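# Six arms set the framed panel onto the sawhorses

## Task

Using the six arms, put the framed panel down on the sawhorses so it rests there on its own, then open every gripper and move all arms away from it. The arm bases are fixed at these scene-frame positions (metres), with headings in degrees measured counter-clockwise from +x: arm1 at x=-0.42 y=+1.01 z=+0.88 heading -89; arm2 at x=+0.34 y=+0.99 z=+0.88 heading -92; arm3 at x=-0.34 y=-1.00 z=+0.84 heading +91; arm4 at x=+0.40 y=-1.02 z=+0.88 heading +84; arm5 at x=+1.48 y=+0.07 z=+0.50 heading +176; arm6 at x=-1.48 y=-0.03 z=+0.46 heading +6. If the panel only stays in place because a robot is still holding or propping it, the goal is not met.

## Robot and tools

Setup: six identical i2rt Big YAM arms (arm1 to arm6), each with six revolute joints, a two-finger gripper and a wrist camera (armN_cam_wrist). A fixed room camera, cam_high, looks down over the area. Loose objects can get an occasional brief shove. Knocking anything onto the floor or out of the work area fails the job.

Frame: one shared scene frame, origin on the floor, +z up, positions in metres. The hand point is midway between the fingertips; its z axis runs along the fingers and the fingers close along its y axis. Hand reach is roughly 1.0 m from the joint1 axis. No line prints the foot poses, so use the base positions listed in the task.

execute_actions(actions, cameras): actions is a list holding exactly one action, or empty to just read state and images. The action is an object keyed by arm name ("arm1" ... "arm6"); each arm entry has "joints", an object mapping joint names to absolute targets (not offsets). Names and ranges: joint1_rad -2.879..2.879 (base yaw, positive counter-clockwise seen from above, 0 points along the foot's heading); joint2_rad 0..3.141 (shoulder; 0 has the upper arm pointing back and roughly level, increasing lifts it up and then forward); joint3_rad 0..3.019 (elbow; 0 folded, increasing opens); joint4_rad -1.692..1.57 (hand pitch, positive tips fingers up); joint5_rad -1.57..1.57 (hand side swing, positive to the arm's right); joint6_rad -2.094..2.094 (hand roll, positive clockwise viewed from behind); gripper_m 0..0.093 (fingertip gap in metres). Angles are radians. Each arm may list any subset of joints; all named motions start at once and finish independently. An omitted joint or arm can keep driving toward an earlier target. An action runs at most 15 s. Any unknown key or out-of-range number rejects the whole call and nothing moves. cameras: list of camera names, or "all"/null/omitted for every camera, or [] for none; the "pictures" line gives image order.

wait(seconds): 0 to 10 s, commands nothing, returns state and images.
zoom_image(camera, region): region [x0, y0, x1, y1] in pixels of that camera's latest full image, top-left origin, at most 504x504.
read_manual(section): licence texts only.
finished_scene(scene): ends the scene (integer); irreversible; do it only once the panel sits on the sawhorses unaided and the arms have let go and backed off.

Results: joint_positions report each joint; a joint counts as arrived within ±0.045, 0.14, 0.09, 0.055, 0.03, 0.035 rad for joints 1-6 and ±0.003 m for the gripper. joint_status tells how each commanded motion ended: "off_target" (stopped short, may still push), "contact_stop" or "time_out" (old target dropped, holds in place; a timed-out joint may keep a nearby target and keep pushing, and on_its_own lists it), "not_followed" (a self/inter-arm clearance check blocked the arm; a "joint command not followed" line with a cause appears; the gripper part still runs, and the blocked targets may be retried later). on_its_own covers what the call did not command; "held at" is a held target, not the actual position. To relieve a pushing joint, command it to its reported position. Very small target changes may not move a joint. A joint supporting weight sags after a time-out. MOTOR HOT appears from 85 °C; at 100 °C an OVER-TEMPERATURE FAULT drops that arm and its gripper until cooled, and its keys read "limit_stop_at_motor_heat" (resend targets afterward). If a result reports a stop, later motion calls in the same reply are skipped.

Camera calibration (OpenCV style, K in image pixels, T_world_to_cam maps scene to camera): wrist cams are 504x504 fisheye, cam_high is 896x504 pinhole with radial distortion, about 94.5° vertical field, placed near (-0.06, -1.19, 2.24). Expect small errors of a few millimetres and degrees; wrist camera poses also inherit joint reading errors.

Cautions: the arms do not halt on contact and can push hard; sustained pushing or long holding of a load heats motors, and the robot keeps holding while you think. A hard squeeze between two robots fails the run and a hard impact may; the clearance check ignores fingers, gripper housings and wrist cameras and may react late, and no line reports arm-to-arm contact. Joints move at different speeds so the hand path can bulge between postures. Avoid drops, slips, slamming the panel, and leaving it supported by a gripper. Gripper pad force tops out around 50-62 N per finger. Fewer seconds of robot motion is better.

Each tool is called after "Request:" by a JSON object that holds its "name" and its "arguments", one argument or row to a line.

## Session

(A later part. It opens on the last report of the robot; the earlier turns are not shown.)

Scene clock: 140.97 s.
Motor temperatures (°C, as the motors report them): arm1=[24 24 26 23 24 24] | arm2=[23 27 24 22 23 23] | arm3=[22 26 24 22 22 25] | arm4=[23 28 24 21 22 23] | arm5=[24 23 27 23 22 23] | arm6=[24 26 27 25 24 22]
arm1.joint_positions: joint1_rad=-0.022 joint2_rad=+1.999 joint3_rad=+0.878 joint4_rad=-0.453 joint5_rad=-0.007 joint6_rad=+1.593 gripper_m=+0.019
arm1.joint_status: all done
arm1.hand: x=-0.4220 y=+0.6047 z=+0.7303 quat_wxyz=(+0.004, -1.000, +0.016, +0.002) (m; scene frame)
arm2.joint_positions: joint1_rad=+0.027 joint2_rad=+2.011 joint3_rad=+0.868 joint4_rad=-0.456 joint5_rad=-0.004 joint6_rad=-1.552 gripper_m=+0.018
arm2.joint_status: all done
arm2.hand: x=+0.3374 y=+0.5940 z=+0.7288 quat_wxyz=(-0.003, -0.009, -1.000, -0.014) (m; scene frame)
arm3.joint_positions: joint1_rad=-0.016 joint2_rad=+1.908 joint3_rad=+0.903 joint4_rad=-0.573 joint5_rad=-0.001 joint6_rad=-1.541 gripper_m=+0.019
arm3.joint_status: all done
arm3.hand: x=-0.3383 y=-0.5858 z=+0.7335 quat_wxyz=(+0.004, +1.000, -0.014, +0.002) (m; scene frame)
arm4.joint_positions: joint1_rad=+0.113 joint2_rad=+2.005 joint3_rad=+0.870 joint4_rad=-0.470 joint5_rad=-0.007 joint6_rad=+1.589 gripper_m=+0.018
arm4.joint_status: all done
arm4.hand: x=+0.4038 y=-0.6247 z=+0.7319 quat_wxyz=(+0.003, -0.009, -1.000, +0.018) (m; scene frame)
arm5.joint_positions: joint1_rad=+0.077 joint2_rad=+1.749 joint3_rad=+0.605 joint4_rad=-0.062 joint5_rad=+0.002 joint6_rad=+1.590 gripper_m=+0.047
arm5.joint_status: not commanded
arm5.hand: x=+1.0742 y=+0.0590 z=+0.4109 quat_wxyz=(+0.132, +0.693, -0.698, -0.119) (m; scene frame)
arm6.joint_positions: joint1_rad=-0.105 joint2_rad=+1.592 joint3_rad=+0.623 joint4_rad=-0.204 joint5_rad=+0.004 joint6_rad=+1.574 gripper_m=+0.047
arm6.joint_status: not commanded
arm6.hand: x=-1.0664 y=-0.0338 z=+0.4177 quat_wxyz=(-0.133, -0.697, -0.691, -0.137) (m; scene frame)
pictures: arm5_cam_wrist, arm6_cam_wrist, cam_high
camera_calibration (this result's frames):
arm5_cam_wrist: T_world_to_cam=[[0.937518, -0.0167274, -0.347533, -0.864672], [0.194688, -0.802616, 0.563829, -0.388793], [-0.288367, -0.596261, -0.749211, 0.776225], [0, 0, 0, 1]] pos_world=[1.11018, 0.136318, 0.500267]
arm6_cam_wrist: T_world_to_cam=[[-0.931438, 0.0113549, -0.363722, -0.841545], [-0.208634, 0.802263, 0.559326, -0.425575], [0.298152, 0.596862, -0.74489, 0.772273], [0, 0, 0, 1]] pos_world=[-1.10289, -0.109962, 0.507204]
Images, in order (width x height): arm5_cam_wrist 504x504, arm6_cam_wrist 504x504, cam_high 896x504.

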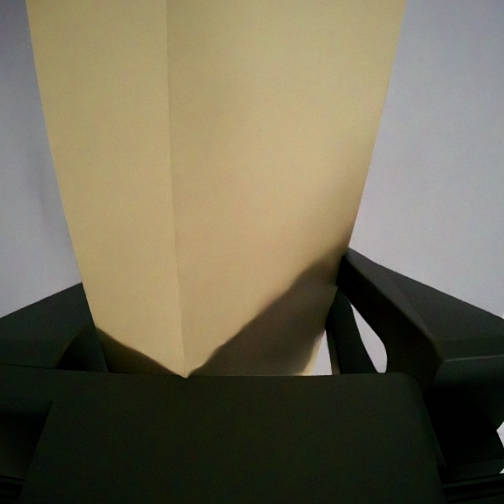

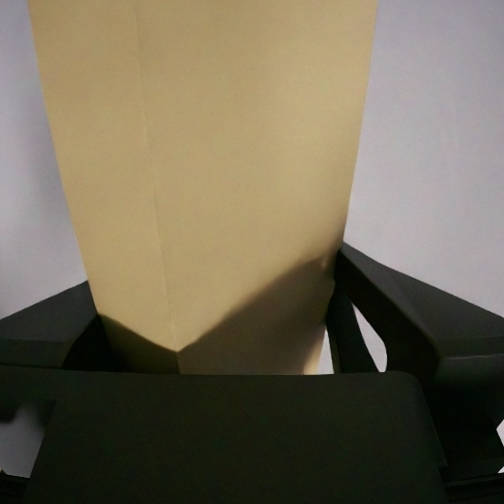

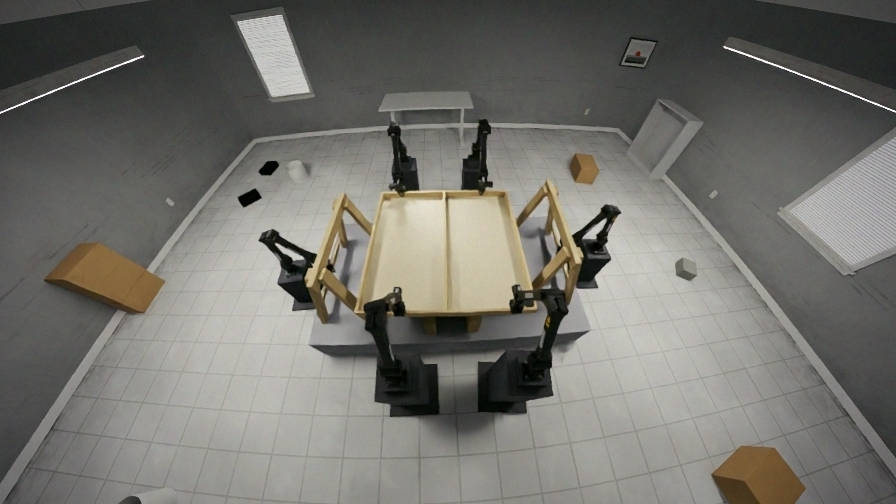

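Request:
{"name": "execute_actions", "arguments": {
  "actions": [
    {"arm1":{"joints":{"joint2_rad":1.68,"joint3_rad":0.9,"joint4_rad":-0.73}},"arm2":{"joints":{"joint2_rad":1.67,"joint3_rad":0.89,"joint4_rad":-0.73}},"arm3":{"joints":{"joint2_rad":1.62,"joint3_rad":0.96,"joint4_rad":-0.85}},"arm4":{"joints":{"joint2_rad":1.67,"joint3_rad":0.89,"joint4_rad":-0.72}}}
  ],
  "cameras": []
}}

Request:
{"name": "execute_actions", "arguments": {
  "actions": [
    {"arm1":{"joints":{"joint2_rad":1.52,"joint3_rad":0.98,"joint4_rad":-0.96}},"arm2":{"joints":{"joint2_rad":1.51,"joint3_rad":0.97,"joint4_rad":-0.96}},"arm3":{"joints":{"joint2_rad":1.49,"joint3_rad":1.06,"joint4_rad":-1.07}},"arm4":{"joints":{"joint2_rad":1.51,"joint3_rad":0.97,"joint4_rad":-0.95}}}
  ],
  "cameras": []
}}

Request:
{"name": "execute_actions", "arguments": {
  "actions": [
    {"arm1":{"joints":{"joint2_rad":1.41,"joint3_rad":1.1,"joint4_rad":-1.18}},"arm2":{"joints":{"joint2_rad":1.4,"joint3_rad":1.09,"joint4_rad":-1.18}},"arm3":{"joints":{"joint2_rad":1.4,"joint3_rad":1.2,"joint4_rad":-1.29}},"arm4":{"joints":{"joint2_rad":1.4,"joint3_rad":1.09,"joint4_rad":-1.17}},"arm5":{"joints":{"joint2_rad":1.89,"joint3_rad":0.89,"joint4_rad":-0.14}},"arm6":{"joints":{"joint2_rad":1.8,"joint3_rad":0.93,"joint4_rad":-0.27}}}
  ],
  "cameras": []
}}

Request:
{"name": "execute_actions", "arguments": {
  "actions": [
    {"arm1":{"joints":{"joint2_rad":1.35,"joint3_rad":1.26,"joint4_rad":-1.4}},"arm2":{"joints":{"joint2_rad":1.34,"joint3_rad":1.25,"joint4_rad":-1.4}},"arm3":{"joints":{"joint2_rad":1.36,"joint3_rad":1.375,"joint4_rad":-1.5}},"arm4":{"joints":{"joint2_rad":1.34,"joint3_rad":1.25,"joint4_rad":-1.39}},"arm5":{"joints":{"joint2_rad":2.05,"joint3_rad":1.2,"joint4_rad":-0.29}},"arm6":{"joints":{"joint2_rad":1.98,"joint3_rad":1.24,"joint4_rad":-0.4}}}
  ],
  "cameras": ["cam_high","arm5_cam_wrist","arm6_cam_wrist"]
}}

Scene clock: 168.10 s.
Motor temperatures (°C, as the motors report them): arm1=[24 25 26 23 24 24] | arm2=[23 29 25 22 23 23] | arm3=[22 27 26 22 22 25] | arm4=[23 29 25 21 22 23] | arm5=[24 23 27 23 22 23] | arm6=[24 26 28 25 24 22]
arm1.joint_positions: joint1_rad=-0.024 joint2_rad=+1.745 joint3_rad=+0.885 joint4_rad=-0.690 joint5_rad=-0.001 joint6_rad=+1.590 gripper_m=+0.019
arm1.joint_status: all done
arm1.hand: x=-0.4227 y=+0.6016 z=+0.8296 quat_wxyz=(-0.008, -1.000, +0.015, +0.005) (m; scene frame)
arm2.joint_positions: joint1_rad=+0.027 joint2_rad=+1.740 joint3_rad=+0.872 joint4_rad=-0.701 joint5_rad=-0.002 joint6_rad=-1.552 gripper_m=+0.018
arm2.joint_status: all done
arm2.hand: x=+0.3367 y=+0.5900 z=+0.8331 quat_wxyz=(-0.002, -0.010, -1.000, +0.001) (m; scene frame)
arm3.joint_positions: joint1_rad=-0.017 joint2_rad=+1.676 joint3_rad=+0.918 joint4_rad=-0.796 joint5_rad=+0.006 joint6_rad=-1.546 gripper_m=+0.019
arm3.joint_status: all done
arm3.hand: x=-0.3370 y=-0.5894 z=+0.8279 quat_wxyz=(-0.007, +1.000, -0.013, +0.005) (m; scene frame)
arm4.joint_positions: joint1_rad=+0.112 joint2_rad=+1.745 joint3_rad=+0.869 joint4_rad=-0.705 joint5_rad=+0.000 joint6_rad=+1.589 gripper_m=+0.018
arm4.joint_status: all done
arm4.hand: x=+0.4053 y=-0.6237 z=+0.8311 quat_wxyz=(+0.000, -0.009, -1.000, +0.006) (m; scene frame)
arm5.joint_positions: joint1_rad=+0.077 joint2_rad=+1.749 joint3_rad=+0.605 joint4_rad=-0.062 joint5_rad=+0.002 joint6_rad=+1.590 gripper_m=+0.047
arm5.joint_status: not commanded
arm5.hand: x=+1.0742 y=+0.0590 z=+0.4109 quat_wxyz=(+0.132, +0.693, -0.698, -0.119) (m; scene frame)
arm6.joint_positions: joint1_rad=-0.105 joint2_rad=+1.592 joint3_rad=+0.623 joint4_rad=-0.204 joint5_rad=+0.004 joint6_rad=+1.574 gripper_m=+0.047
arm6.joint_status: not commanded
arm6.hand: x=-1.0664 y=-0.0338 z=+0.4177 quat_wxyz=(-0.133, -0.697, -0.691, -0.137) (m; scene frame)
pictures: none
No camera images: the call's "cameras" was empty. Leave "cameras" out to get every camera's image.

Scene clock: 170.20 s.
Motor temperatures (°C, as the motors report them): arm1=[24 25 27 23 24 24] | arm2=[23 29 25 22 23 23] | arm3=[22 27 27 22 22 25] | arm4=[23 29 25 21 22 23] | arm5=[24 23 27 23 22 23] | arm6=[24 26 28 25 24 22]
arm1.joint_positions: joint1_rad=-0.024 joint2_rad=+1.592 joint3_rad=+0.935 joint4_rad=-0.893 joint5_rad=-0.003 joint6_rad=+1.590 gripper_m=+0.019
arm1.joint_status: joint4_rad time_out (moved -0.204 of -0.270); the others done
arm1.on_its_own: joint4_rad reads -0.893 and still pushes toward -0.960 since a time_out
arm1.hand: x=-0.4215 y=+0.6046 z=+0.9019 quat_wxyz=(-0.008, -1.000, +0.016, +0.004) (m; scene frame)
arm2.joint_positions: joint1_rad=+0.029 joint2_rad=+1.588 joint3_rad=+0.925 joint4_rad=-0.900 joint5_rad=-0.003 joint6_rad=-1.548 gripper_m=+0.018
arm2.joint_status: joint4_rad time_out (moved -0.199 of -0.259); the others done
arm2.on_its_own: joint4_rad reads -0.900 and still pushes toward -0.960 since a time_out
arm2.hand: x=+0.3378 y=+0.5910 z=+0.9050 quat_wxyz=(-0.003, -0.010, -1.000, +0.004) (m; scene frame)
arm3.joint_positions: joint1_rad=-0.018 joint2_rad=+1.555 joint3_rad=+1.000 joint4_rad=-1.001 joint5_rad=+0.006 joint6_rad=-1.545 gripper_m=+0.019
arm3.joint_status: joint4_rad time_out (moved -0.205 of -0.274); the others done
arm3.on_its_own: joint4_rad reads -1.001 and still pushes toward -1.070 since a time_out
arm3.hand: x=-0.3371 y=-0.5880 z=+0.8995 quat_wxyz=(-0.006, +1.000, -0.013, +0.005) (m; scene frame)
arm4.joint_positions: joint1_rad=+0.112 joint2_rad=+1.594 joint3_rad=+0.919 joint4_rad=-0.894 joint5_rad=+0.000 joint6_rad=+1.590 gripper_m=+0.018
arm4.joint_status: joint4_rad time_out (moved -0.188 of -0.245); the others done
arm4.on_its_own: joint4_rad reads -0.894 and still pushes toward -0.950 since a time_out
arm4.hand: x=+0.4053 y=-0.6225 z=+0.9016 quat_wxyz=(-0.001, -0.009, -1.000, -0.001) (m; scene frame)
arm5.joint_positions: joint1_rad=+0.077 joint2_rad=+1.749 joint3_rad=+0.605 joint4_rad=-0.062 joint5_rad=+0.002 joint6_rad=+1.590 gripper_m=+0.047
arm5.joint_status: not commanded
arm5.hand: x=+1.0742 y=+0.0590 z=+0.4109 quat_wxyz=(+0.132, +0.693, -0.698, -0.119) (m; scene frame)
arm6.joint_positions: joint1_rad=-0.105 joint2_rad=+1.592 joint3_rad=+0.623 joint4_rad=-0.204 joint5_rad=+0.004 joint6_rad=+1.574 gripper_m=+0.047
arm6.joint_status: not commanded
arm6.hand: x=-1.0664 y=-0.0338 z=+0.4177 quat_wxyz=(-0.133, -0.697, -0.691, -0.137) (m; scene frame)
pictures: none
No camera images: the call's "cameras" was empty. Leave "cameras" out to get every camera's image.

not run: a stop came earlier in this reply.

not run: a stop came earlier in this reply.

Request:
{"name": "execute_actions", "arguments": {
  "actions": [
    {"arm1":{"joints":{"joint2_rad":1.42,"joint3_rad":1.13,"joint4_rad":-1.15}},"arm2":{"joints":{"joint2_rad":1.41,"joint3_rad":1.12,"joint4_rad":-1.15}},"arm3":{"joints":{"joint2_rad":1.41,"joint3_rad":1.23,"joint4_rad":-1.26}},"arm4":{"joints":{"joint2_rad":1.41,"joint3_rad":1.12,"joint4_rad":-1.15}},"arm5":{"joints":{"joint2_rad":1.89,"joint3_rad":0.89,"joint4_rad":-0.14}},"arm6":{"joints":{"joint2_rad":1.8,"joint3_rad":0.93,"joint4_rad":-0.27}}}
  ],
  "cameras": []
}}

Request:
{"name": "execute_actions", "arguments": {
  "actions": [
    {"arm1":{"joints":{"joint2_rad":1.36,"joint3_rad":1.29,"joint4_rad":-1.37}},"arm2":{"joints":{"joint2_rad":1.35,"joint3_rad":1.28,"joint4_rad":-1.37}},"arm3":{"joints":{"joint2_rad":1.37,"joint3_rad":1.41,"joint4_rad":-1.47}},"arm4":{"joints":{"joint2_rad":1.35,"joint3_rad":1.28,"joint4_rad":-1.37}},"arm5":{"joints":{"joint2_rad":2.05,"joint3_rad":1.2,"joint4_rad":-0.29}},"arm6":{"joints":{"joint2_rad":1.98,"joint3_rad":1.24,"joint4_rad":-0.4}}}
  ],
  "cameras": ["cam_high","arm5_cam_wrist","arm6_cam_wrist"]
}}

Scene clock: 185.27 s.
Motor temperatures (°C, as the motors report them): arm1=[24 25 30 23 24 24] | arm2=[23 29 28 22 23 23] | arm3=[22 27 33 22 22 25] | arm4=[23 29 29 21 22 23] | arm5=[24 23 28 23 22 23] | arm6=[24 26 29 26 24 22]
arm1.joint_positions: joint1_rad=-0.025 joint2_rad=+1.497 joint3_rad=+1.034 joint4_rad=-1.102 joint5_rad=-0.004 joint6_rad=+1.594 gripper_m=+0.019
arm1.joint_status: joint3_rad time_out (moved +0.099 of +0.195); the others done
arm1.on_its_own: joint3_rad reads +1.034 and still pushes toward +1.130 since a time_out
arm1.hand: x=-0.4209 y=+0.6046 z=+0.9701 quat_wxyz=(-0.001, -1.000, +0.018, +0.003) (m; scene frame)
arm2.joint_positions: joint1_rad=+0.030 joint2_rad=+1.501 joint3_rad=+1.024 joint4_rad=-1.098 joint5_rad=-0.005 joint6_rad=-1.549 gripper_m=+0.018
arm2.joint_status: joint3_rad time_out (moved +0.099 of +0.195); the others done
arm2.on_its_own: joint3_rad reads +1.024 and still pushes toward +1.120 since a time_out
arm2.hand: x=+0.3383 y=+0.5887 z=+0.9698 quat_wxyz=(-0.004, -0.009, -1.000, -0.002) (m; scene frame)
arm3.joint_positions: joint1_rad=-0.018 joint2_rad=+1.478 joint3_rad=+1.119 joint4_rad=-1.212 joint5_rad=+0.003 joint6_rad=-1.541 gripper_m=+0.019
arm3.joint_status: joint3_rad time_out (moved +0.119 of +0.230); the others done
arm3.on_its_own: joint3_rad reads +1.119 and still pushes toward +1.230 since a time_out
arm3.hand: x=-0.3378 y=-0.5879 z=+0.9699 quat_wxyz=(+0.002, +1.000, -0.016, +0.004) (m; scene frame)
arm4.joint_positions: joint1_rad=+0.112 joint2_rad=+1.500 joint3_rad=+1.019 joint4_rad=-1.102 joint5_rad=-0.004 joint6_rad=+1.590 gripper_m=+0.018
arm4.joint_status: joint3_rad time_out (moved +0.099 of +0.201); the others done
arm4.on_its_own: joint3_rad reads +1.019 and still pushes toward +1.120 since a time_out
arm4.hand: x=+0.4044 y=-0.6216 z=+0.9689 quat_wxyz=(+0.002, -0.009, -1.000, +0.007) (m; scene frame)
arm5.joint_positions: joint1_rad=+0.074 joint2_rad=+1.817 joint3_rad=+0.756 joint4_rad=-0.216 joint5_rad=+0.019 joint6_rad=+1.598 gripper_m=+0.045
arm5.joint_status: joint3_rad time_out (moved +0.151 of +0.285); joint4_rad time_out (moved -0.154 of -0.078); the others done
arm5.on_its_own: joint3_rad reads +0.756 and still pushes toward +0.869 since a time_out; joint4_rad reads -0.216 and still pushes toward -0.140 since a time_out
arm5.hand: x=+1.0379 y=+0.0630 z=+0.4094 quat_wxyz=(+0.101, +0.693, -0.707, -0.101) (m; scene frame)
arm6.joint_positions: joint1_rad=-0.105 joint2_rad=+1.732 joint3_rad=+0.837 joint4_rad=-0.352 joint5_rad=-0.001 joint6_rad=+1.579 gripper_m=+0.045
arm6.joint_status: joint3_rad time_out (moved +0.215 of +0.307); joint4_rad time_out (moved -0.148 of -0.066); the others done
arm6.on_its_own: joint3_rad reads +0.837 and still pushes toward +0.930 since a time_out; joint4_rad reads -0.352 and still pushes toward -0.270 since a time_out
arm6.hand: x=-1.0086 y=-0.0332 z=+0.4135 quat_wxyz=(-0.106, -0.703, -0.694, -0.113) (m; scene frame)
pictures: none
No camera images: the call's "cameras" was empty. Leave "cameras" out to get every camera's image.

not run: a stop came earlier in this reply.

Request:
{"name": "execute_actions", "arguments": {
  "actions": [
    {"arm1":{"joints":{"joint2_rad":1.39,"joint3_rad":1.33,"joint4_rad":-1.36}},"arm2":{"joints":{"joint2_rad":1.38,"joint3_rad":1.32,"joint4_rad":-1.36}},"arm3":{"joints":{"joint2_rad":1.4,"joint3_rad":1.45,"joint4_rad":-1.47}},"arm4":{"joints":{"joint2_rad":1.38,"joint3_rad":1.32,"joint4_rad":-1.36}},"arm5":{"joints":{"joint2_rad":2.08,"joint3_rad":1.28,"joint4_rad":-0.25}},"arm6":{"joints":{"joint2_rad":2.01,"joint3_rad":1.3,"joint4_rad":-0.36}}}
  ],
  "cameras": ["cam_high","arm5_cam_wrist","arm6_cam_wrist"]
}}

Scene clock: 199.07 s.
Motor temperatures (°C, as the motors report them): arm1=[24 25 34 23 24 24] | arm2=[23 29 34 22 23 23] | arm3=[22 28 41 22 22 25] | arm4=[23 29 35 21 22 23] | arm5=[24 23 32 24 23 23] | arm6=[24 26 33 26 24 22]
arm1.joint_positions: joint1_rad=-0.028 joint2_rad=+1.446 joint3_rad=+1.188 joint4_rad=-1.342 joint5_rad=-0.007 joint6_rad=+1.601 gripper_m=+0.020
arm1.joint_status: joint3_rad time_out (moved +0.154 of +0.296); the others done
arm1.on_its_own: joint3_rad reads +1.188 and still pushes toward +1.300 since a time_out
arm1.hand: x=-0.4209 y=+0.6051 z=+1.0445 quat_wxyz=(+0.018, -1.000, +0.023, +0.002) (m; scene frame)
arm2.joint_positions: joint1_rad=+0.030 joint2_rad=+1.456 joint3_rad=+1.174 joint4_rad=-1.327 joint5_rad=-0.005 joint6_rad=-1.544 gripper_m=+0.018
arm2.joint_status: joint3_rad time_out (moved +0.150 of +0.296); the others done
arm2.on_its_own: joint3_rad reads +1.174 and still pushes toward +1.287 since a time_out
arm2.hand: x=+0.3381 y=+0.5870 z=+1.0406 quat_wxyz=(-0.004, -0.011, -1.000, -0.019) (m; scene frame)
arm3.joint_positions: joint1_rad=-0.021 joint2_rad=+1.448 joint3_rad=+1.291 joint4_rad=-1.452 joint5_rad=-0.005 joint6_rad=-1.538 gripper_m=+0.019
arm3.joint_status: joint3_rad time_out (moved +0.172 of +0.331); the others done
arm3.on_its_own: joint3_rad reads +1.291 and still pushes toward +1.403 since a time_out
arm3.hand: x=-0.3384 y=-0.5889 z=+1.0457 quat_wxyz=(+0.020, +1.000, -0.018, +0.000) (m; scene frame)
arm4.joint_positions: joint1_rad=+0.108 joint2_rad=+1.451 joint3_rad=+1.167 joint4_rad=-1.335 joint5_rad=-0.015 joint6_rad=+1.597 gripper_m=+0.018
arm4.joint_status: joint3_rad time_out (moved +0.149 of +0.301); the others done
arm4.on_its_own: joint3_rad reads +1.167 and still pushes toward +1.280 since a time_out
arm4.hand: x=+0.4040 y=-0.6207 z=+1.0407 quat_wxyz=(+0.007, -0.015, -1.000, +0.024) (m; scene frame)
arm5.joint_positions: joint1_rad=+0.073 joint2_rad=+2.057 joint3_rad=+1.208 joint4_rad=-0.366 joint5_rad=+0.018 joint6_rad=+1.573 gripper_m=+0.046
arm5.joint_status: joint4_rad time_out (moved -0.150 of -0.034); the others done
arm5.on_its_own: joint4_rad reads -0.366 and still pushes toward -0.250 since a time_out
arm5.hand: x=+0.8789 y=+0.0615 z=+0.4123 quat_wxyz=(+0.122, +0.697, -0.695, -0.123) (m; scene frame)
arm6.joint_positions: joint1_rad=-0.105 joint2_rad=+1.973 joint3_rad=+1.237 joint4_rad=-0.459 joint5_rad=+0.007 joint6_rad=+1.592 gripper_m=+0.046
arm6.joint_status: joint4_rad time_out (moved -0.107 of -0.008); the others done
arm6.on_its_own: joint4_rad reads -0.459 and still pushes toward -0.360 since a time_out
arm6.hand: x=-0.8696 y=-0.0352 z=+0.4166 quat_wxyz=(-0.126, -0.705, -0.686, -0.129) (m; scene frame)
pictures: arm5_cam_wrist, arm6_cam_wrist, cam_high
camera_calibration (this result's frames):
arm5_cam_wrist: T_world_to_cam=[[0.940537, -0.00335007, -0.339675, -0.687834], [0.195243, -0.812946, 0.548633, -0.343127], [-0.277975, -0.582329, -0.763952, 0.718538], [0, 0, 0, 1]] pos_world=[0.913663, 0.137177, 0.50354]
arm6_cam_wrist: T_world_to_cam=[[-0.938649, 0.0291508, -0.343639, -0.672613], [-0.182189, 0.804119, 0.565862, -0.36237], [0.292822, 0.593753, -0.749475, 0.710745], [0, 0, 0, 1]] pos_world=[-0.905489, -0.111011, 0.506601]
Images, in order (width x height): arm5_cam_wrist 504x504, arm6_cam_wrist 504x504, cam_high 896x504.

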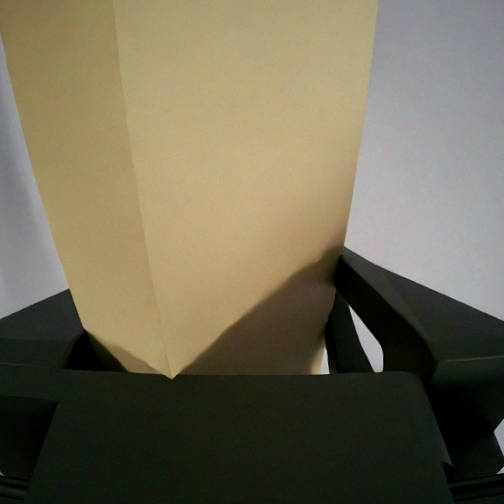

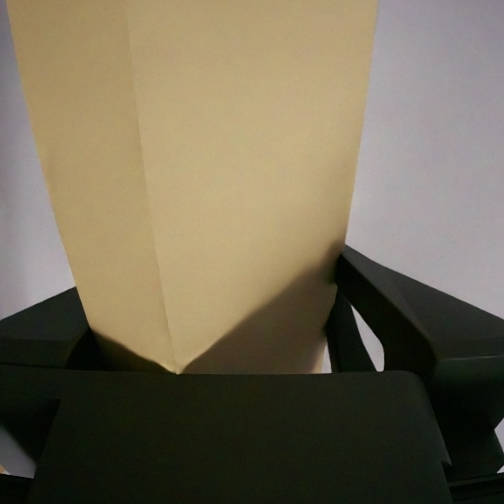

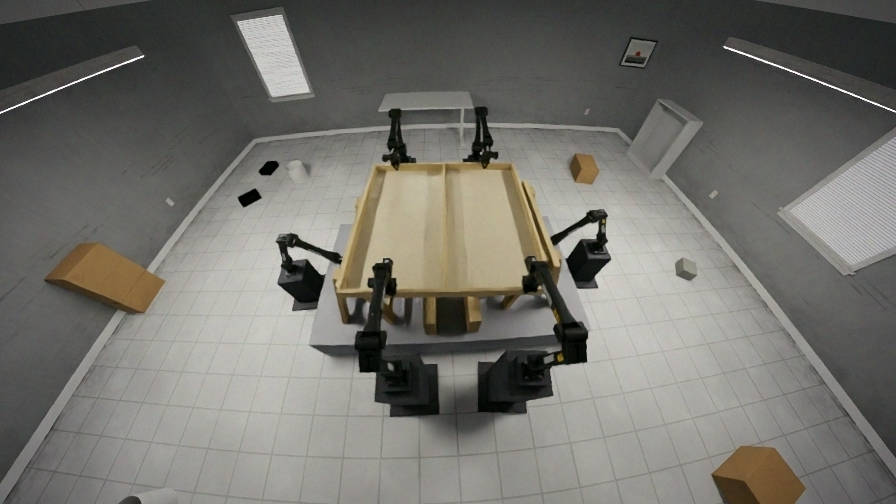

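Request:
{"name": "execute_actions", "arguments": {
  "actions": [
    {"arm1":{"joints":{"joint2_rad":1.35,"joint3_rad":1.42,"joint4_rad":-1.44}},"arm2":{"joints":{"joint2_rad":1.34,"joint3_rad":1.42,"joint4_rad":-1.44}},"arm3":{"joints":{"joint2_rad":1.37,"joint3_rad":1.54,"joint4_rad":-1.55}},"arm4":{"joints":{"joint2_rad":1.34,"joint3_rad":1.42,"joint4_rad":-1.44}}}
  ],
  "cameras": []
}}

Scene clock: 212.87 s.
Motor temperatures (°C, as the motors report them): arm1=[24 25 39 23 24 24] | arm2=[23 29 39 22 23 23] | arm3=[22 27 47 22 22 25] | arm4=[23 29 39 21 22 23] | arm5=[24 24 32 24 23 23] | arm6=[24 27 33 26 24 22]
arm1.joint_positions: joint1_rad=-0.028 joint2_rad=+1.416 joint3_rad=+1.266 joint4_rad=-1.438 joint5_rad=-0.006 joint6_rad=+1.601 gripper_m=+0.020
arm1.joint_status: joint3_rad time_out (moved +0.079 of +0.232); the others done
arm1.on_its_own: joint3_rad reads +1.266 and still pushes toward +1.379 since a time_out
arm1.hand: x=-0.4208 y=+0.6049 z=+1.0857 quat_wxyz=(+0.011, -1.000, +0.023, +0.002) (m; scene frame)
arm2.joint_positions: joint1_rad=+0.030 joint2_rad=+1.427 joint3_rad=+1.255 joint4_rad=-1.425 joint5_rad=-0.006 joint6_rad=-1.544 gripper_m=+0.018
arm2.joint_status: joint3_rad time_out (moved +0.081 of +0.246); the others done
arm2.on_its_own: joint3_rad reads +1.255 and still pushes toward +1.367 since a time_out
arm2.hand: x=+0.3381 y=+0.5857 z=+1.0817 quat_wxyz=(-0.004, -0.011, -1.000, -0.013) (m; scene frame)
arm3.joint_positions: joint1_rad=-0.021 joint2_rad=+1.424 joint3_rad=+1.375 joint4_rad=-1.545 joint5_rad=-0.003 joint6_rad=-1.540 gripper_m=+0.019
arm3.joint_status: joint3_rad time_out (moved +0.084 of +0.249); the others done
arm3.on_its_own: joint3_rad reads +1.375 and still pushes toward +1.488 since a time_out
arm3.hand: x=-0.3382 y=-0.5901 z=+1.0869 quat_wxyz=(+0.013, +1.000, -0.018, +0.001) (m; scene frame)
arm4.joint_positions: joint1_rad=+0.108 joint2_rad=+1.420 joint3_rad=+1.246 joint4_rad=-1.433 joint5_rad=-0.014 joint6_rad=+1.595 gripper_m=+0.018
arm4.joint_status: joint3_rad time_out (moved +0.079 of +0.253); the others done
arm4.on_its_own: joint3_rad reads +1.246 and still pushes toward +1.359 since a time_out
arm4.hand: x=+0.4042 y=-0.6205 z=+1.0818 quat_wxyz=(+0.006, -0.014, -1.000, +0.019) (m; scene frame)
arm5.joint_positions: joint1_rad=+0.073 joint2_rad=+2.057 joint3_rad=+1.208 joint4_rad=-0.366 joint5_rad=+0.018 joint6_rad=+1.573 gripper_m=+0.046
arm5.joint_status: not commanded
arm5.on_its_own: joint4_rad reads -0.366 and still pushes toward -0.250 since a time_out
arm5.hand: x=+0.8789 y=+0.0615 z=+0.4123 quat_wxyz=(+0.122, +0.697, -0.695, -0.123) (m; scene frame)
arm6.joint_positions: joint1_rad=-0.105 joint2_rad=+1.973 joint3_rad=+1.237 joint4_rad=-0.459 joint5_rad=+0.007 joint6_rad=+1.592 gripper_m=+0.046
arm6.joint_status: not commanded
arm6.on_its_own: joint4_rad reads -0.459 and still pushes toward -0.360 since a time_out
arm6.hand: x=-0.8696 y=-0.0352 z=+0.4166 quat_wxyz=(-0.126, -0.705, -0.686, -0.129) (m; scene frame)
pictures: none
No camera images: the call's "cameras" was empty. Leave "cameras" out to get every camera's image.

Request:
{"name": "execute_actions", "arguments": {
  "actions": [
    {"arm5":{"joints":{"joint2_rad":2.26,"joint3_rad":1.64,"joint4_rad":-0.44}},"arm6":{"joints":{"joint2_rad":2.2,"joint3_rad":1.67,"joint4_rad":-0.54}}}
  ],
  "cameras": ["cam_high"]
}}

Scene clock: 221.33 s.
Motor temperatures (°C, as the motors report them): arm1=[24 25 40 23 24 24] | arm2=[23 29 40 22 23 23] | arm3=[22 28 48 22 22 25] | arm4=[23 29 40 21 22 23] | arm5=[24 24 33 24 23 23] | arm6=[24 28 34 27 24 22]
arm1.joint_positions: joint1_rad=-0.028 joint2_rad=+1.416 joint3_rad=+1.266 joint4_rad=-1.438 joint5_rad=-0.006 joint6_rad=+1.601 gripper_m=+0.020
arm1.joint_status: not commanded
arm1.on_its_own: joint3_rad reads +1.266 and still pushes toward +1.379 since a time_out
arm1.hand: x=-0.4208 y=+0.6049 z=+1.0857 quat_wxyz=(+0.011, -1.000, +0.023, +0.002) (m; scene frame)
arm2.joint_positions: joint1_rad=+0.030 joint2_rad=+1.427 joint3_rad=+1.255 joint4_rad=-1.425 joint5_rad=-0.006 joint6_rad=-1.544 gripper_m=+0.018
arm2.joint_status: not commanded
arm2.on_its_own: joint3_rad reads +1.255 and still pushes toward +1.367 since a time_out
arm2.hand: x=+0.3381 y=+0.5857 z=+1.0817 quat_wxyz=(-0.004, -0.011, -1.000, -0.013) (m; scene frame)
arm3.joint_positions: joint1_rad=-0.021 joint2_rad=+1.424 joint3_rad=+1.375 joint4_rad=-1.545 joint5_rad=-0.003 joint6_rad=-1.540 gripper_m=+0.019
arm3.joint_status: not commanded
arm3.on_its_own: joint3_rad reads +1.375 and still pushes toward +1.488 since a time_out
arm3.hand: x=-0.3382 y=-0.5901 z=+1.0869 quat_wxyz=(+0.013, +1.000, -0.018, +0.001) (m; scene frame)
arm4.joint_positions: joint1_rad=+0.108 joint2_rad=+1.420 joint3_rad=+1.246 joint4_rad=-1.433 joint5_rad=-0.014 joint6_rad=+1.595 gripper_m=+0.018
arm4.joint_status: not commanded
arm4.on_its_own: joint3_rad reads +1.246 and still pushes toward +1.359 since a time_out
arm4.hand: x=+0.4042 y=-0.6205 z=+1.0818 quat_wxyz=(+0.006, -0.014, -1.000, +0.019) (m; scene frame)
arm5.joint_positions: joint1_rad=+0.071 joint2_rad=+2.223 joint3_rad=+1.542 joint4_rad=-0.535 joint5_rad=+0.009 joint6_rad=+1.550 gripper_m=+0.046
arm5.joint_status: joint3_rad time_out (moved +0.334 of +0.432); joint4_rad time_out (moved -0.169 of -0.074); the others done
arm5.on_its_own: joint3_rad reads +1.542 and still pushes toward +1.640 since a time_out; joint4_rad reads -0.535 and still pushes toward -0.440 since a time_out
arm5.hand: x=+0.7878 y=+0.0601 z=+0.4146 quat_wxyz=(+0.124, +0.705, -0.688, -0.121) (m; scene frame)
arm6.joint_positions: joint1_rad=-0.105 joint2_rad=+2.158 joint3_rad=+1.584 joint4_rad=-0.633 joint5_rad=+0.008 joint6_rad=+1.594 gripper_m=+0.045
arm6.joint_status: joint4_rad time_out (moved -0.174 of -0.081); the others done
arm6.on_its_own: joint4_rad reads -0.633 and still pushes toward -0.540 since a time_out
arm6.hand: x=-0.7790 y=-0.0354 z=+0.4194 quat_wxyz=(-0.122, -0.706, -0.686, -0.125) (m; scene frame)
pictures: cam_high
Images, in order (width x height): cam_high 896x504.

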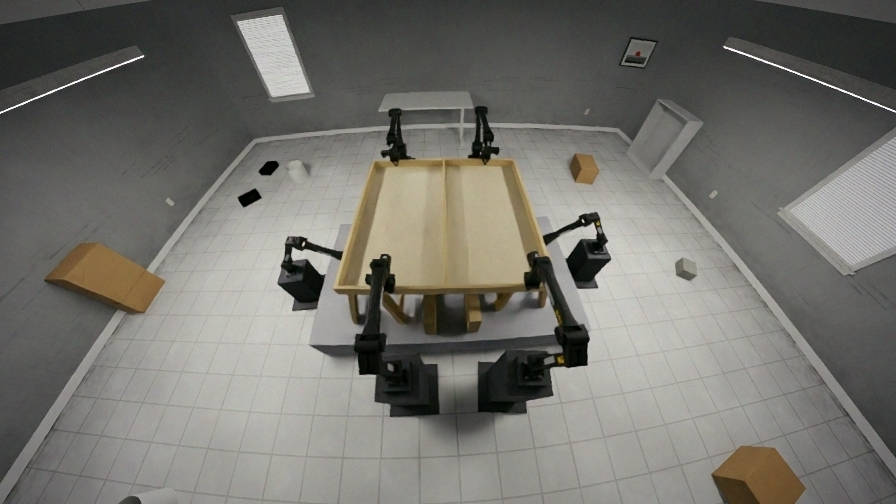

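Request:
{"name": "execute_actions", "arguments": {
  "actions": [
    {"arm5":{"joints":{"joint2_rad":2.58,"joint3_rad":2.26,"joint4_rad":-0.73}},"arm6":{"joints":{"joint2_rad":2.48,"joint3_rad":2.2,"joint4_rad":-0.78}}}
  ],
  "cameras": ["cam_high"]
}}

Scene clock: 228.53 s.
Motor temperatures (°C, as the motors report them): arm1=[24 25 41 23 24 24] | arm2=[23 29 42 22 23 23] | arm3=[22 28 49 22 22 25] | arm4=[23 29 40 21 22 23] | arm5=[24 25 35 24 23 23] | arm6=[24 28 37 27 24 22]
arm1.joint_positions: joint1_rad=-0.028 joint2_rad=+1.416 joint3_rad=+1.266 joint4_rad=-1.438 joint5_rad=-0.006 joint6_rad=+1.601 gripper_m=+0.020
arm1.joint_status: not commanded
arm1.on_its_own: joint3_rad reads +1.266 and still pushes toward +1.379 since a time_out
arm1.hand: x=-0.4208 y=+0.6049 z=+1.0857 quat_wxyz=(+0.011, -1.000, +0.023, +0.002) (m; scene frame)
arm2.joint_positions: joint1_rad=+0.030 joint2_rad=+1.427 joint3_rad=+1.255 joint4_rad=-1.425 joint5_rad=-0.006 joint6_rad=-1.544 gripper_m=+0.018
arm2.joint_status: not commanded
arm2.on_its_own: joint3_rad reads +1.255 and still pushes toward +1.367 since a time_out
arm2.hand: x=+0.3381 y=+0.5857 z=+1.0817 quat_wxyz=(-0.004, -0.011, -1.000, -0.013) (m; scene frame)
arm3.joint_positions: joint1_rad=-0.021 joint2_rad=+1.424 joint3_rad=+1.375 joint4_rad=-1.545 joint5_rad=-0.003 joint6_rad=-1.540 gripper_m=+0.019
arm3.joint_status: not commanded
arm3.on_its_own: joint3_rad reads +1.375 and still pushes toward +1.488 since a time_out
arm3.hand: x=-0.3382 y=-0.5901 z=+1.0869 quat_wxyz=(+0.013, +1.000, -0.018, +0.001) (m; scene frame)
arm4.joint_positions: joint1_rad=+0.108 joint2_rad=+1.420 joint3_rad=+1.246 joint4_rad=-1.433 joint5_rad=-0.014 joint6_rad=+1.595 gripper_m=+0.018
arm4.joint_status: not commanded
arm4.on_its_own: joint3_rad reads +1.246 and still pushes toward +1.359 since a time_out
arm4.hand: x=+0.4042 y=-0.6205 z=+1.0818 quat_wxyz=(+0.006, -0.014, -1.000, +0.019) (m; scene frame)
arm5.joint_positions: joint1_rad=+0.069 joint2_rad=+2.526 joint3_rad=+2.148 joint4_rad=-0.832 joint5_rad=-0.006 joint6_rad=+1.521 gripper_m=+0.046
arm5.joint_status: joint3_rad time_out (moved +0.606 of +0.718); joint4_rad time_out (moved -0.297 of -0.195); the others done
arm5.on_its_own: joint3_rad reads +2.148 and still pushes toward +2.260 since a time_out; joint4_rad reads -0.832 and still pushes toward -0.730 since a time_out
arm5.hand: x=+0.6636 y=+0.0581 z=+0.4171 quat_wxyz=(+0.129, +0.715, -0.677, -0.120) (m; scene frame)
arm6.joint_positions: joint1_rad=-0.105 joint2_rad=+2.428 joint3_rad=+2.102 joint4_rad=-0.871 joint5_rad=+0.010 joint6_rad=+1.599 gripper_m=+0.046
arm6.joint_status: joint3_rad time_out (moved +0.518 of +0.616); joint4_rad time_out (moved -0.237 of -0.147); the others done
arm6.on_its_own: joint3_rad reads +2.102 and still pushes toward +2.200 since a time_out; joint4_rad reads -0.871 and still pushes toward -0.780 since a time_out
arm6.hand: x=-0.6712 y=-0.0361 z=+0.4224 quat_wxyz=(-0.126, -0.708, -0.683, -0.128) (m; scene frame)
pictures: cam_high
Images, in order (width x height): cam_high 896x504.

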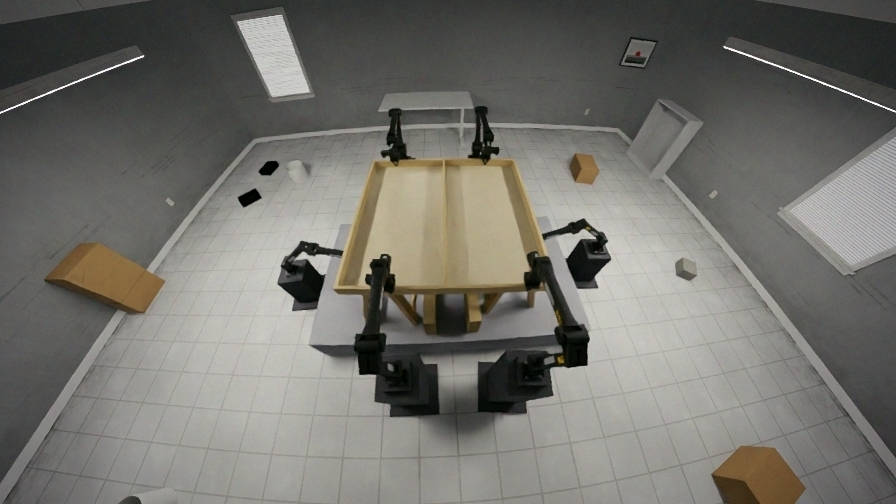

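The sawhorses are in; lowering the panel now.

Request:
{"name": "execute_actions", "arguments": {
  "actions": [
    {"arm1":{"joints":{"joint2_rad":1.39,"joint3_rad":1.21,"joint4_rad":-1.27}},"arm2":{"joints":{"joint2_rad":1.39,"joint3_rad":1.2,"joint4_rad":-1.27}},"arm3":{"joints":{"joint2_rad":1.39,"joint3_rad":1.31,"joint4_rad":-1.38}},"arm4":{"joints":{"joint2_rad":1.39,"joint3_rad":1.2,"joint4_rad":-1.27}},"arm5":{"joints":{"joint2_rad":2.52,"joint3_rad":2.16,"joint4_rad":-0.83,"gripper_m":0.093}},"arm6":{"joints":{"joint2_rad":2.42,"joint3_rad":2.11,"joint4_rad":-0.87,"gripper_m":0.093}}}
  ],
  "cameras": []
}}

Request:
{"name": "execute_actions", "arguments": {
  "actions": [
    {"arm1":{"joints":{"joint2_rad":1.43,"joint3_rad":1.11,"joint4_rad":-1.16}},"arm2":{"joints":{"joint2_rad":1.43,"joint3_rad":1.1,"joint4_rad":-1.16}},"arm3":{"joints":{"joint2_rad":1.42,"joint3_rad":1.2,"joint4_rad":-1.27}},"arm4":{"joints":{"joint2_rad":1.43,"joint3_rad":1.1,"joint4_rad":-1.16}},"arm5":{"joints":{"joint2_rad":2.35,"joint4_rad":-1.1}},"arm6":{"joints":{"joint2_rad":2.25,"joint4_rad":-1.14}}}
  ],
  "cameras": ["cam_high"]
}}

Scene clock: 247.87 s.
Motor temperatures (°C, as the motors report them): arm1=[24 25 43 23 24 24] | arm2=[23 29 44 22 23 23] | arm3=[22 28 51 22 22 25] | arm4=[23 29 41 21 22 23] | arm5=[24 26 39 24 23 23] | arm6=[24 30 41 27 24 22]
arm1.joint_positions: joint1_rad=-0.028 joint2_rad=+1.463 joint3_rad=+1.122 joint4_rad=-1.255 joint5_rad=-0.010 joint6_rad=+1.598 gripper_m=+0.019
arm1.joint_status: all done
arm1.hand: x=-0.4208 y=+0.6069 z=+1.0142 quat_wxyz=(+0.015, -1.000, +0.022, +0.000) (m; scene frame)
arm2.joint_positions: joint1_rad=+0.030 joint2_rad=+1.469 joint3_rad=+1.125 joint4_rad=-1.268 joint5_rad=-0.006 joint6_rad=-1.547 gripper_m=+0.018
arm2.joint_status: all done
arm2.hand: x=+0.3383 y=+0.5899 z=+1.0176 quat_wxyz=(-0.004, -0.010, -1.000, -0.020) (m; scene frame)
arm3.joint_positions: joint1_rad=-0.021 joint2_rad=+1.466 joint3_rad=+1.227 joint4_rad=-1.361 joint5_rad=+0.002 joint6_rad=-1.540 gripper_m=+0.019
arm3.joint_status: all done
arm3.hand: x=-0.3370 y=-0.5860 z=+1.0145 quat_wxyz=(+0.016, +1.000, -0.018, +0.003) (m; scene frame)
arm4.joint_positions: joint1_rad=+0.108 joint2_rad=+1.480 joint3_rad=+1.129 joint4_rad=-1.265 joint5_rad=-0.008 joint6_rad=+1.594 gripper_m=+0.018
arm4.joint_status: all done
arm4.hand: x=+0.4051 y=-0.6171 z=+1.0155 quat_wxyz=(+0.004, -0.014, -1.000, +0.023) (m; scene frame)
arm5.joint_positions: joint1_rad=+0.070 joint2_rad=+2.526 joint3_rad=+2.152 joint4_rad=-0.818 joint5_rad=-0.001 joint6_rad=+1.559 gripper_m=+0.093
arm5.joint_status: all done
arm5.hand: x=+0.6588 y=+0.0585 z=+0.4202 quat_wxyz=(+0.136, +0.701, -0.689, -0.126) (m; scene frame)
arm6.joint_positions: joint1_rad=-0.105 joint2_rad=+2.425 joint3_rad=+2.104 joint4_rad=-0.860 joint5_rad=+0.004 joint6_rad=+1.578 gripper_m=+0.093
arm6.joint_status: all done
arm6.hand: x=-0.6673 y=-0.0351 z=+0.4271 quat_wxyz=(-0.131, -0.699, -0.690, -0.135) (m; scene frame)
pictures: none
No camera images: the call's "cameras" was empty. Leave "cameras" out to get every camera's image.

Scene clock: 249.23 s.
Motor temperatures (°C, as the motors report them): arm1=[24 25 42 23 24 24] | arm2=[23 29 43 22 23 23] | arm3=[22 28 50 22 22 25] | arm4=[23 29 41 21 22 23] | arm5=[24 27 38 24 23 23] | arm6=[24 30 40 26 24 22]
arm1.joint_positions: joint1_rad=-0.028 joint2_rad=+1.448 joint3_rad=+1.089 joint4_rad=-1.202 joint5_rad=-0.006 joint6_rad=+1.597 gripper_m=+0.019
arm1.joint_status: all done
arm1.hand: x=-0.4216 y=+0.6064 z=+1.0080 quat_wxyz=(-0.003, -1.000, +0.021, +0.002) (m; scene frame)
arm2.joint_positions: joint1_rad=+0.030 joint2_rad=+1.467 joint3_rad=+1.083 joint4_rad=-1.204 joint5_rad=-0.002 joint6_rad=-1.547 gripper_m=+0.018
arm2.joint_status: all done
arm2.hand: x=+0.3377 y=+0.5899 z=+1.0032 quat_wxyz=(-0.003, -0.010, -1.000, -0.008) (m; scene frame)
arm3.joint_positions: joint1_rad=-0.021 joint2_rad=+1.442 joint3_rad=+1.185 joint4_rad=-1.303 joint5_rad=-0.001 joint6_rad=-1.545 gripper_m=+0.019
arm3.joint_status: all done
arm3.hand: x=-0.3372 y=-0.5871 z=+1.0080 quat_wxyz=(-0.004, +1.000, -0.015, +0.002) (m; scene frame)
arm4.joint_positions: joint1_rad=+0.108 joint2_rad=+1.473 joint3_rad=+1.084 joint4_rad=-1.199 joint5_rad=-0.008 joint6_rad=+1.593 gripper_m=+0.018
arm4.joint_status: all done
arm4.hand: x=+0.4051 y=-0.6184 z=+1.0018 quat_wxyz=(+0.004, -0.013, -1.000, +0.009) (m; scene frame)
arm5.joint_positions: joint1_rad=+0.070 joint2_rad=+2.340 joint3_rad=+2.152 joint4_rad=-1.089 joint5_rad=-0.001 joint6_rad=+1.559 gripper_m=+0.093
arm5.joint_status: all done
arm5.hand: x=+0.6941 y=+0.0605 z=+0.5434 quat_wxyz=(+0.106, +0.706, -0.694, -0.096) (m; scene frame)
arm6.joint_positions: joint1_rad=-0.105 joint2_rad=+2.224 joint3_rad=+2.104 joint4_rad=-1.130 joint5_rad=+0.004 joint6_rad=+1.577 gripper_m=+0.093
arm6.joint_status: all done
arm6.hand: x=-0.7111 y=-0.0361 z=+0.5587 quat_wxyz=(-0.107, -0.703, -0.695, -0.110) (m; scene frame)
pictures: cam_high
Images, in order (width x height): cam_high 896x504.

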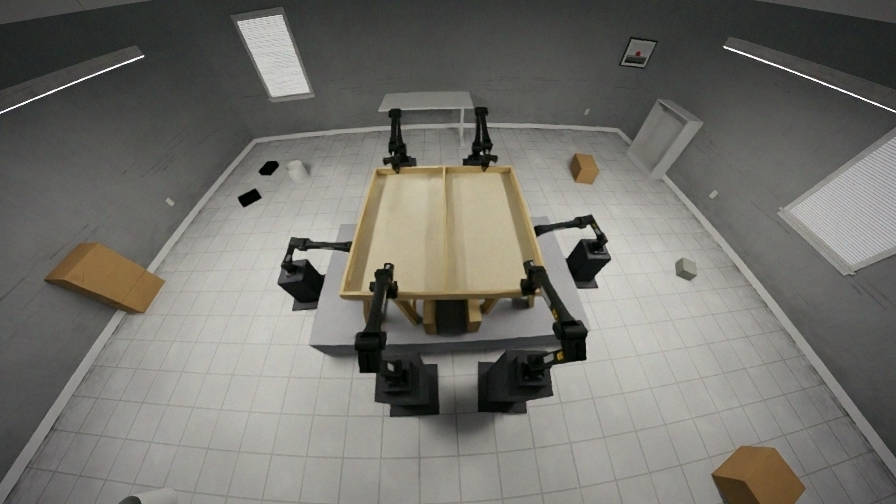

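Request:
{"name": "execute_actions", "arguments": {
  "actions": [
    {"arm1":{"joints":{"gripper_m":0.093}},"arm2":{"joints":{"gripper_m":0.093}},"arm3":{"joints":{"gripper_m":0.093}},"arm4":{"joints":{"gripper_m":0.093}},"arm5":{"joints":{"joint2_rad":2.05,"joint3_rad":1.8,"joint4_rad":-1.3}},"arm6":{"joints":{"joint2_rad":1.95,"joint3_rad":1.75,"joint4_rad":-1.3}}}
  ],
  "cameras": []
}}

Request:
{"name": "execute_actions", "arguments": {
  "actions": [
    {"arm1":{"joints":{"joint2_rad":1,"joint3_rad":1.2,"joint4_rad":-1.45}},"arm2":{"joints":{"joint2_rad":1,"joint3_rad":1.2,"joint4_rad":-1.45}},"arm3":{"joints":{"joint2_rad":1,"joint3_rad":1.3,"joint4_rad":-1.55}},"arm4":{"joints":{"joint2_rad":1,"joint3_rad":1.2,"joint4_rad":-1.45}},"arm5":{"joints":{"joint2_rad":1.6,"joint3_rad":1.35}},"arm6":{"joints":{"joint2_rad":1.5,"joint3_rad":1.3}}}
  ],
  "cameras": ["cam_high"]
}}

Scene clock: 260.37 s.
Motor temperatures (°C, as the motors report them): arm1=[24 25 38 23 24 24] | arm2=[23 29 39 22 23 23] | arm3=[22 27 43 22 22 25] | arm4=[23 29 36 21 22 23] | arm5=[24 28 35 24 22 23] | arm6=[24 30 36 26 24 22]
arm1.joint_positions: joint1_rad=-0.028 joint2_rad=+1.444 joint3_rad=+1.089 joint4_rad=-1.170 joint5_rad=-0.004 joint6_rad=+1.585 gripper_m=+0.093
arm1.joint_status: all done
arm1.hand: x=-0.4218 y=+0.5986 z=+1.0098 quat_wxyz=(-0.021, -1.000, +0.015, +0.003) (m; scene frame)
arm2.joint_positions: joint1_rad=+0.030 joint2_rad=+1.457 joint3_rad=+1.083 joint4_rad=-1.177 joint5_rad=-0.002 joint6_rad=-1.561 gripper_m=+0.093
arm2.joint_status: all done
arm2.hand: x=+0.3377 y=+0.5834 z=+1.0073 quat_wxyz=(-0.003, -0.003, -1.000, +0.011) (m; scene frame)
arm3.joint_positions: joint1_rad=-0.021 joint2_rad=+1.422 joint3_rad=+1.185 joint4_rad=-1.285 joint5_rad=+0.000 joint6_rad=-1.558 gripper_m=+0.093
arm3.joint_status: all done
arm3.hand: x=-0.3371 y=-0.5834 z=+1.0159 quat_wxyz=(-0.023, +1.000, -0.008, +0.002) (m; scene frame)
arm4.joint_positions: joint1_rad=+0.108 joint2_rad=+1.440 joint3_rad=+1.084 joint4_rad=-1.170 joint5_rad=-0.002 joint6_rad=+1.580 gripper_m=+0.093
arm4.joint_status: all done
arm4.hand: x=+0.4062 y=-0.6114 z=+1.0143 quat_wxyz=(+0.001, -0.006, -1.000, -0.021) (m; scene frame)
arm5.joint_positions: joint1_rad=+0.070 joint2_rad=+2.042 joint3_rad=+1.808 joint4_rad=-1.290 joint5_rad=-0.001 joint6_rad=+1.560 gripper_m=+0.093
arm5.joint_status: all done
arm5.hand: x=+0.8371 y=+0.0623 z=+0.5985 quat_wxyz=(+0.019, +0.713, -0.701, -0.009) (m; scene frame)
arm6.joint_positions: joint1_rad=-0.105 joint2_rad=+1.923 joint3_rad=+1.763 joint4_rad=-1.292 joint5_rad=+0.004 joint6_rad=+1.577 gripper_m=+0.093
arm6.joint_status: all done
arm6.hand: x=-0.8508 y=-0.0361 z=+0.6068 quat_wxyz=(-0.036, -0.709, -0.703, -0.039) (m; scene frame)
pictures: none
No camera images: the call's "cameras" was empty. Leave "cameras" out to get every camera's image.

Scene clock: 261.80 s.
Motor temperatures (°C, as the motors report them): arm1=[24 25 38 23 24 24] | arm2=[23 29 39 22 23 23] | arm3=[22 27 43 22 22 25] | arm4=[23 29 36 21 22 23] | arm5=[24 27 34 24 22 23] | arm6=[24 30 36 26 24 22]
arm1.joint_positions: joint1_rad=-0.028 joint2_rad=+0.991 joint3_rad=+1.175 joint4_rad=-1.444 joint5_rad=-0.004 joint6_rad=+1.584 gripper_m=+0.093
arm1.joint_status: all done
arm1.hand: x=-0.4187 y=+0.6863 z=+1.1939 quat_wxyz=(-0.152, -0.988, +0.013, +0.004) (m; scene frame)
arm2.joint_positions: joint1_rad=+0.030 joint2_rad=+0.990 joint3_rad=+1.157 joint4_rad=-1.437 joint5_rad=-0.002 joint6_rad=-1.561 gripper_m=+0.093
arm2.joint_status: all done
arm2.hand: x=+0.3368 y=+0.6699 z=+1.1913 quat_wxyz=(-0.004, -0.003, -0.989, +0.151) (m; scene frame)
arm3.joint_positions: joint1_rad=-0.021 joint2_rad=+1.000 joint3_rad=+1.276 joint4_rad=-1.538 joint5_rad=+0.000 joint6_rad=-1.559 gripper_m=+0.093
arm3.joint_status: all done
arm3.hand: x=-0.3383 y=-0.6826 z=+1.1925 quat_wxyz=(-0.153, +0.988, -0.008, +0.001) (m; scene frame)
arm4.joint_positions: joint1_rad=+0.108 joint2_rad=+0.996 joint3_rad=+1.159 joint4_rad=-1.444 joint5_rad=-0.002 joint6_rad=+1.580 gripper_m=+0.093
arm4.joint_status: all done
arm4.hand: x=+0.4058 y=-0.6996 z=+1.1903 quat_wxyz=(+0.001, -0.006, -0.990, -0.144) (m; scene frame)
arm5.joint_positions: joint1_rad=+0.070 joint2_rad=+1.594 joint3_rad=+1.357 joint4_rad=-1.292 joint5_rad=-0.001 joint6_rad=+1.560 gripper_m=+0.093
arm5.joint_status: all done
arm5.hand: x=+0.9938 y=+0.0645 z=+0.6692 quat_wxyz=(+0.018, +0.713, -0.701, -0.007) (m; scene frame)
arm6.joint_positions: joint1_rad=-0.105 joint2_rad=+1.485 joint3_rad=+1.311 joint4_rad=-1.294 joint5_rad=+0.004 joint6_rad=+1.576 gripper_m=+0.093
arm6.joint_status: all done
arm6.hand: x=-1.0140 y=-0.0361 z=+0.6542 quat_wxyz=(-0.030, -0.710, -0.703, -0.033) (m; scene frame)
pictures: cam_high
Images, in order (width x height): cam_high 896x504.

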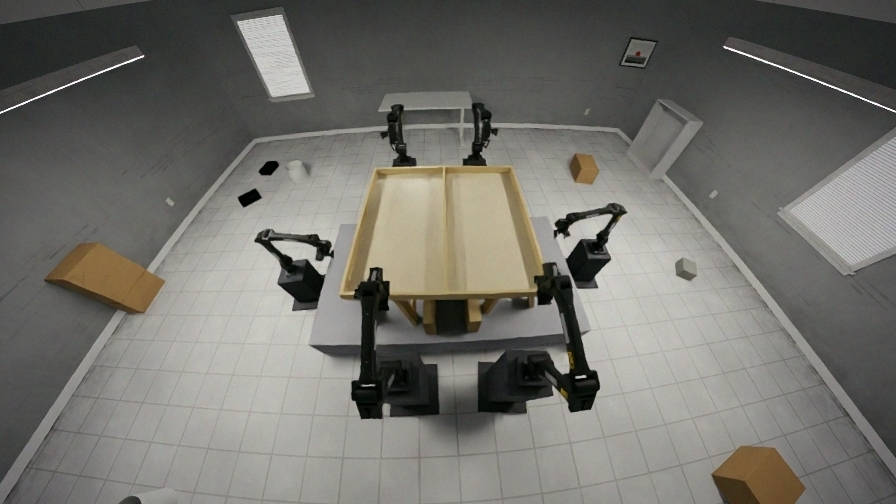

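Request:
{"name": "finished_scene", "arguments": {
  "scene": 1
}}

The scene is finished: the task was done.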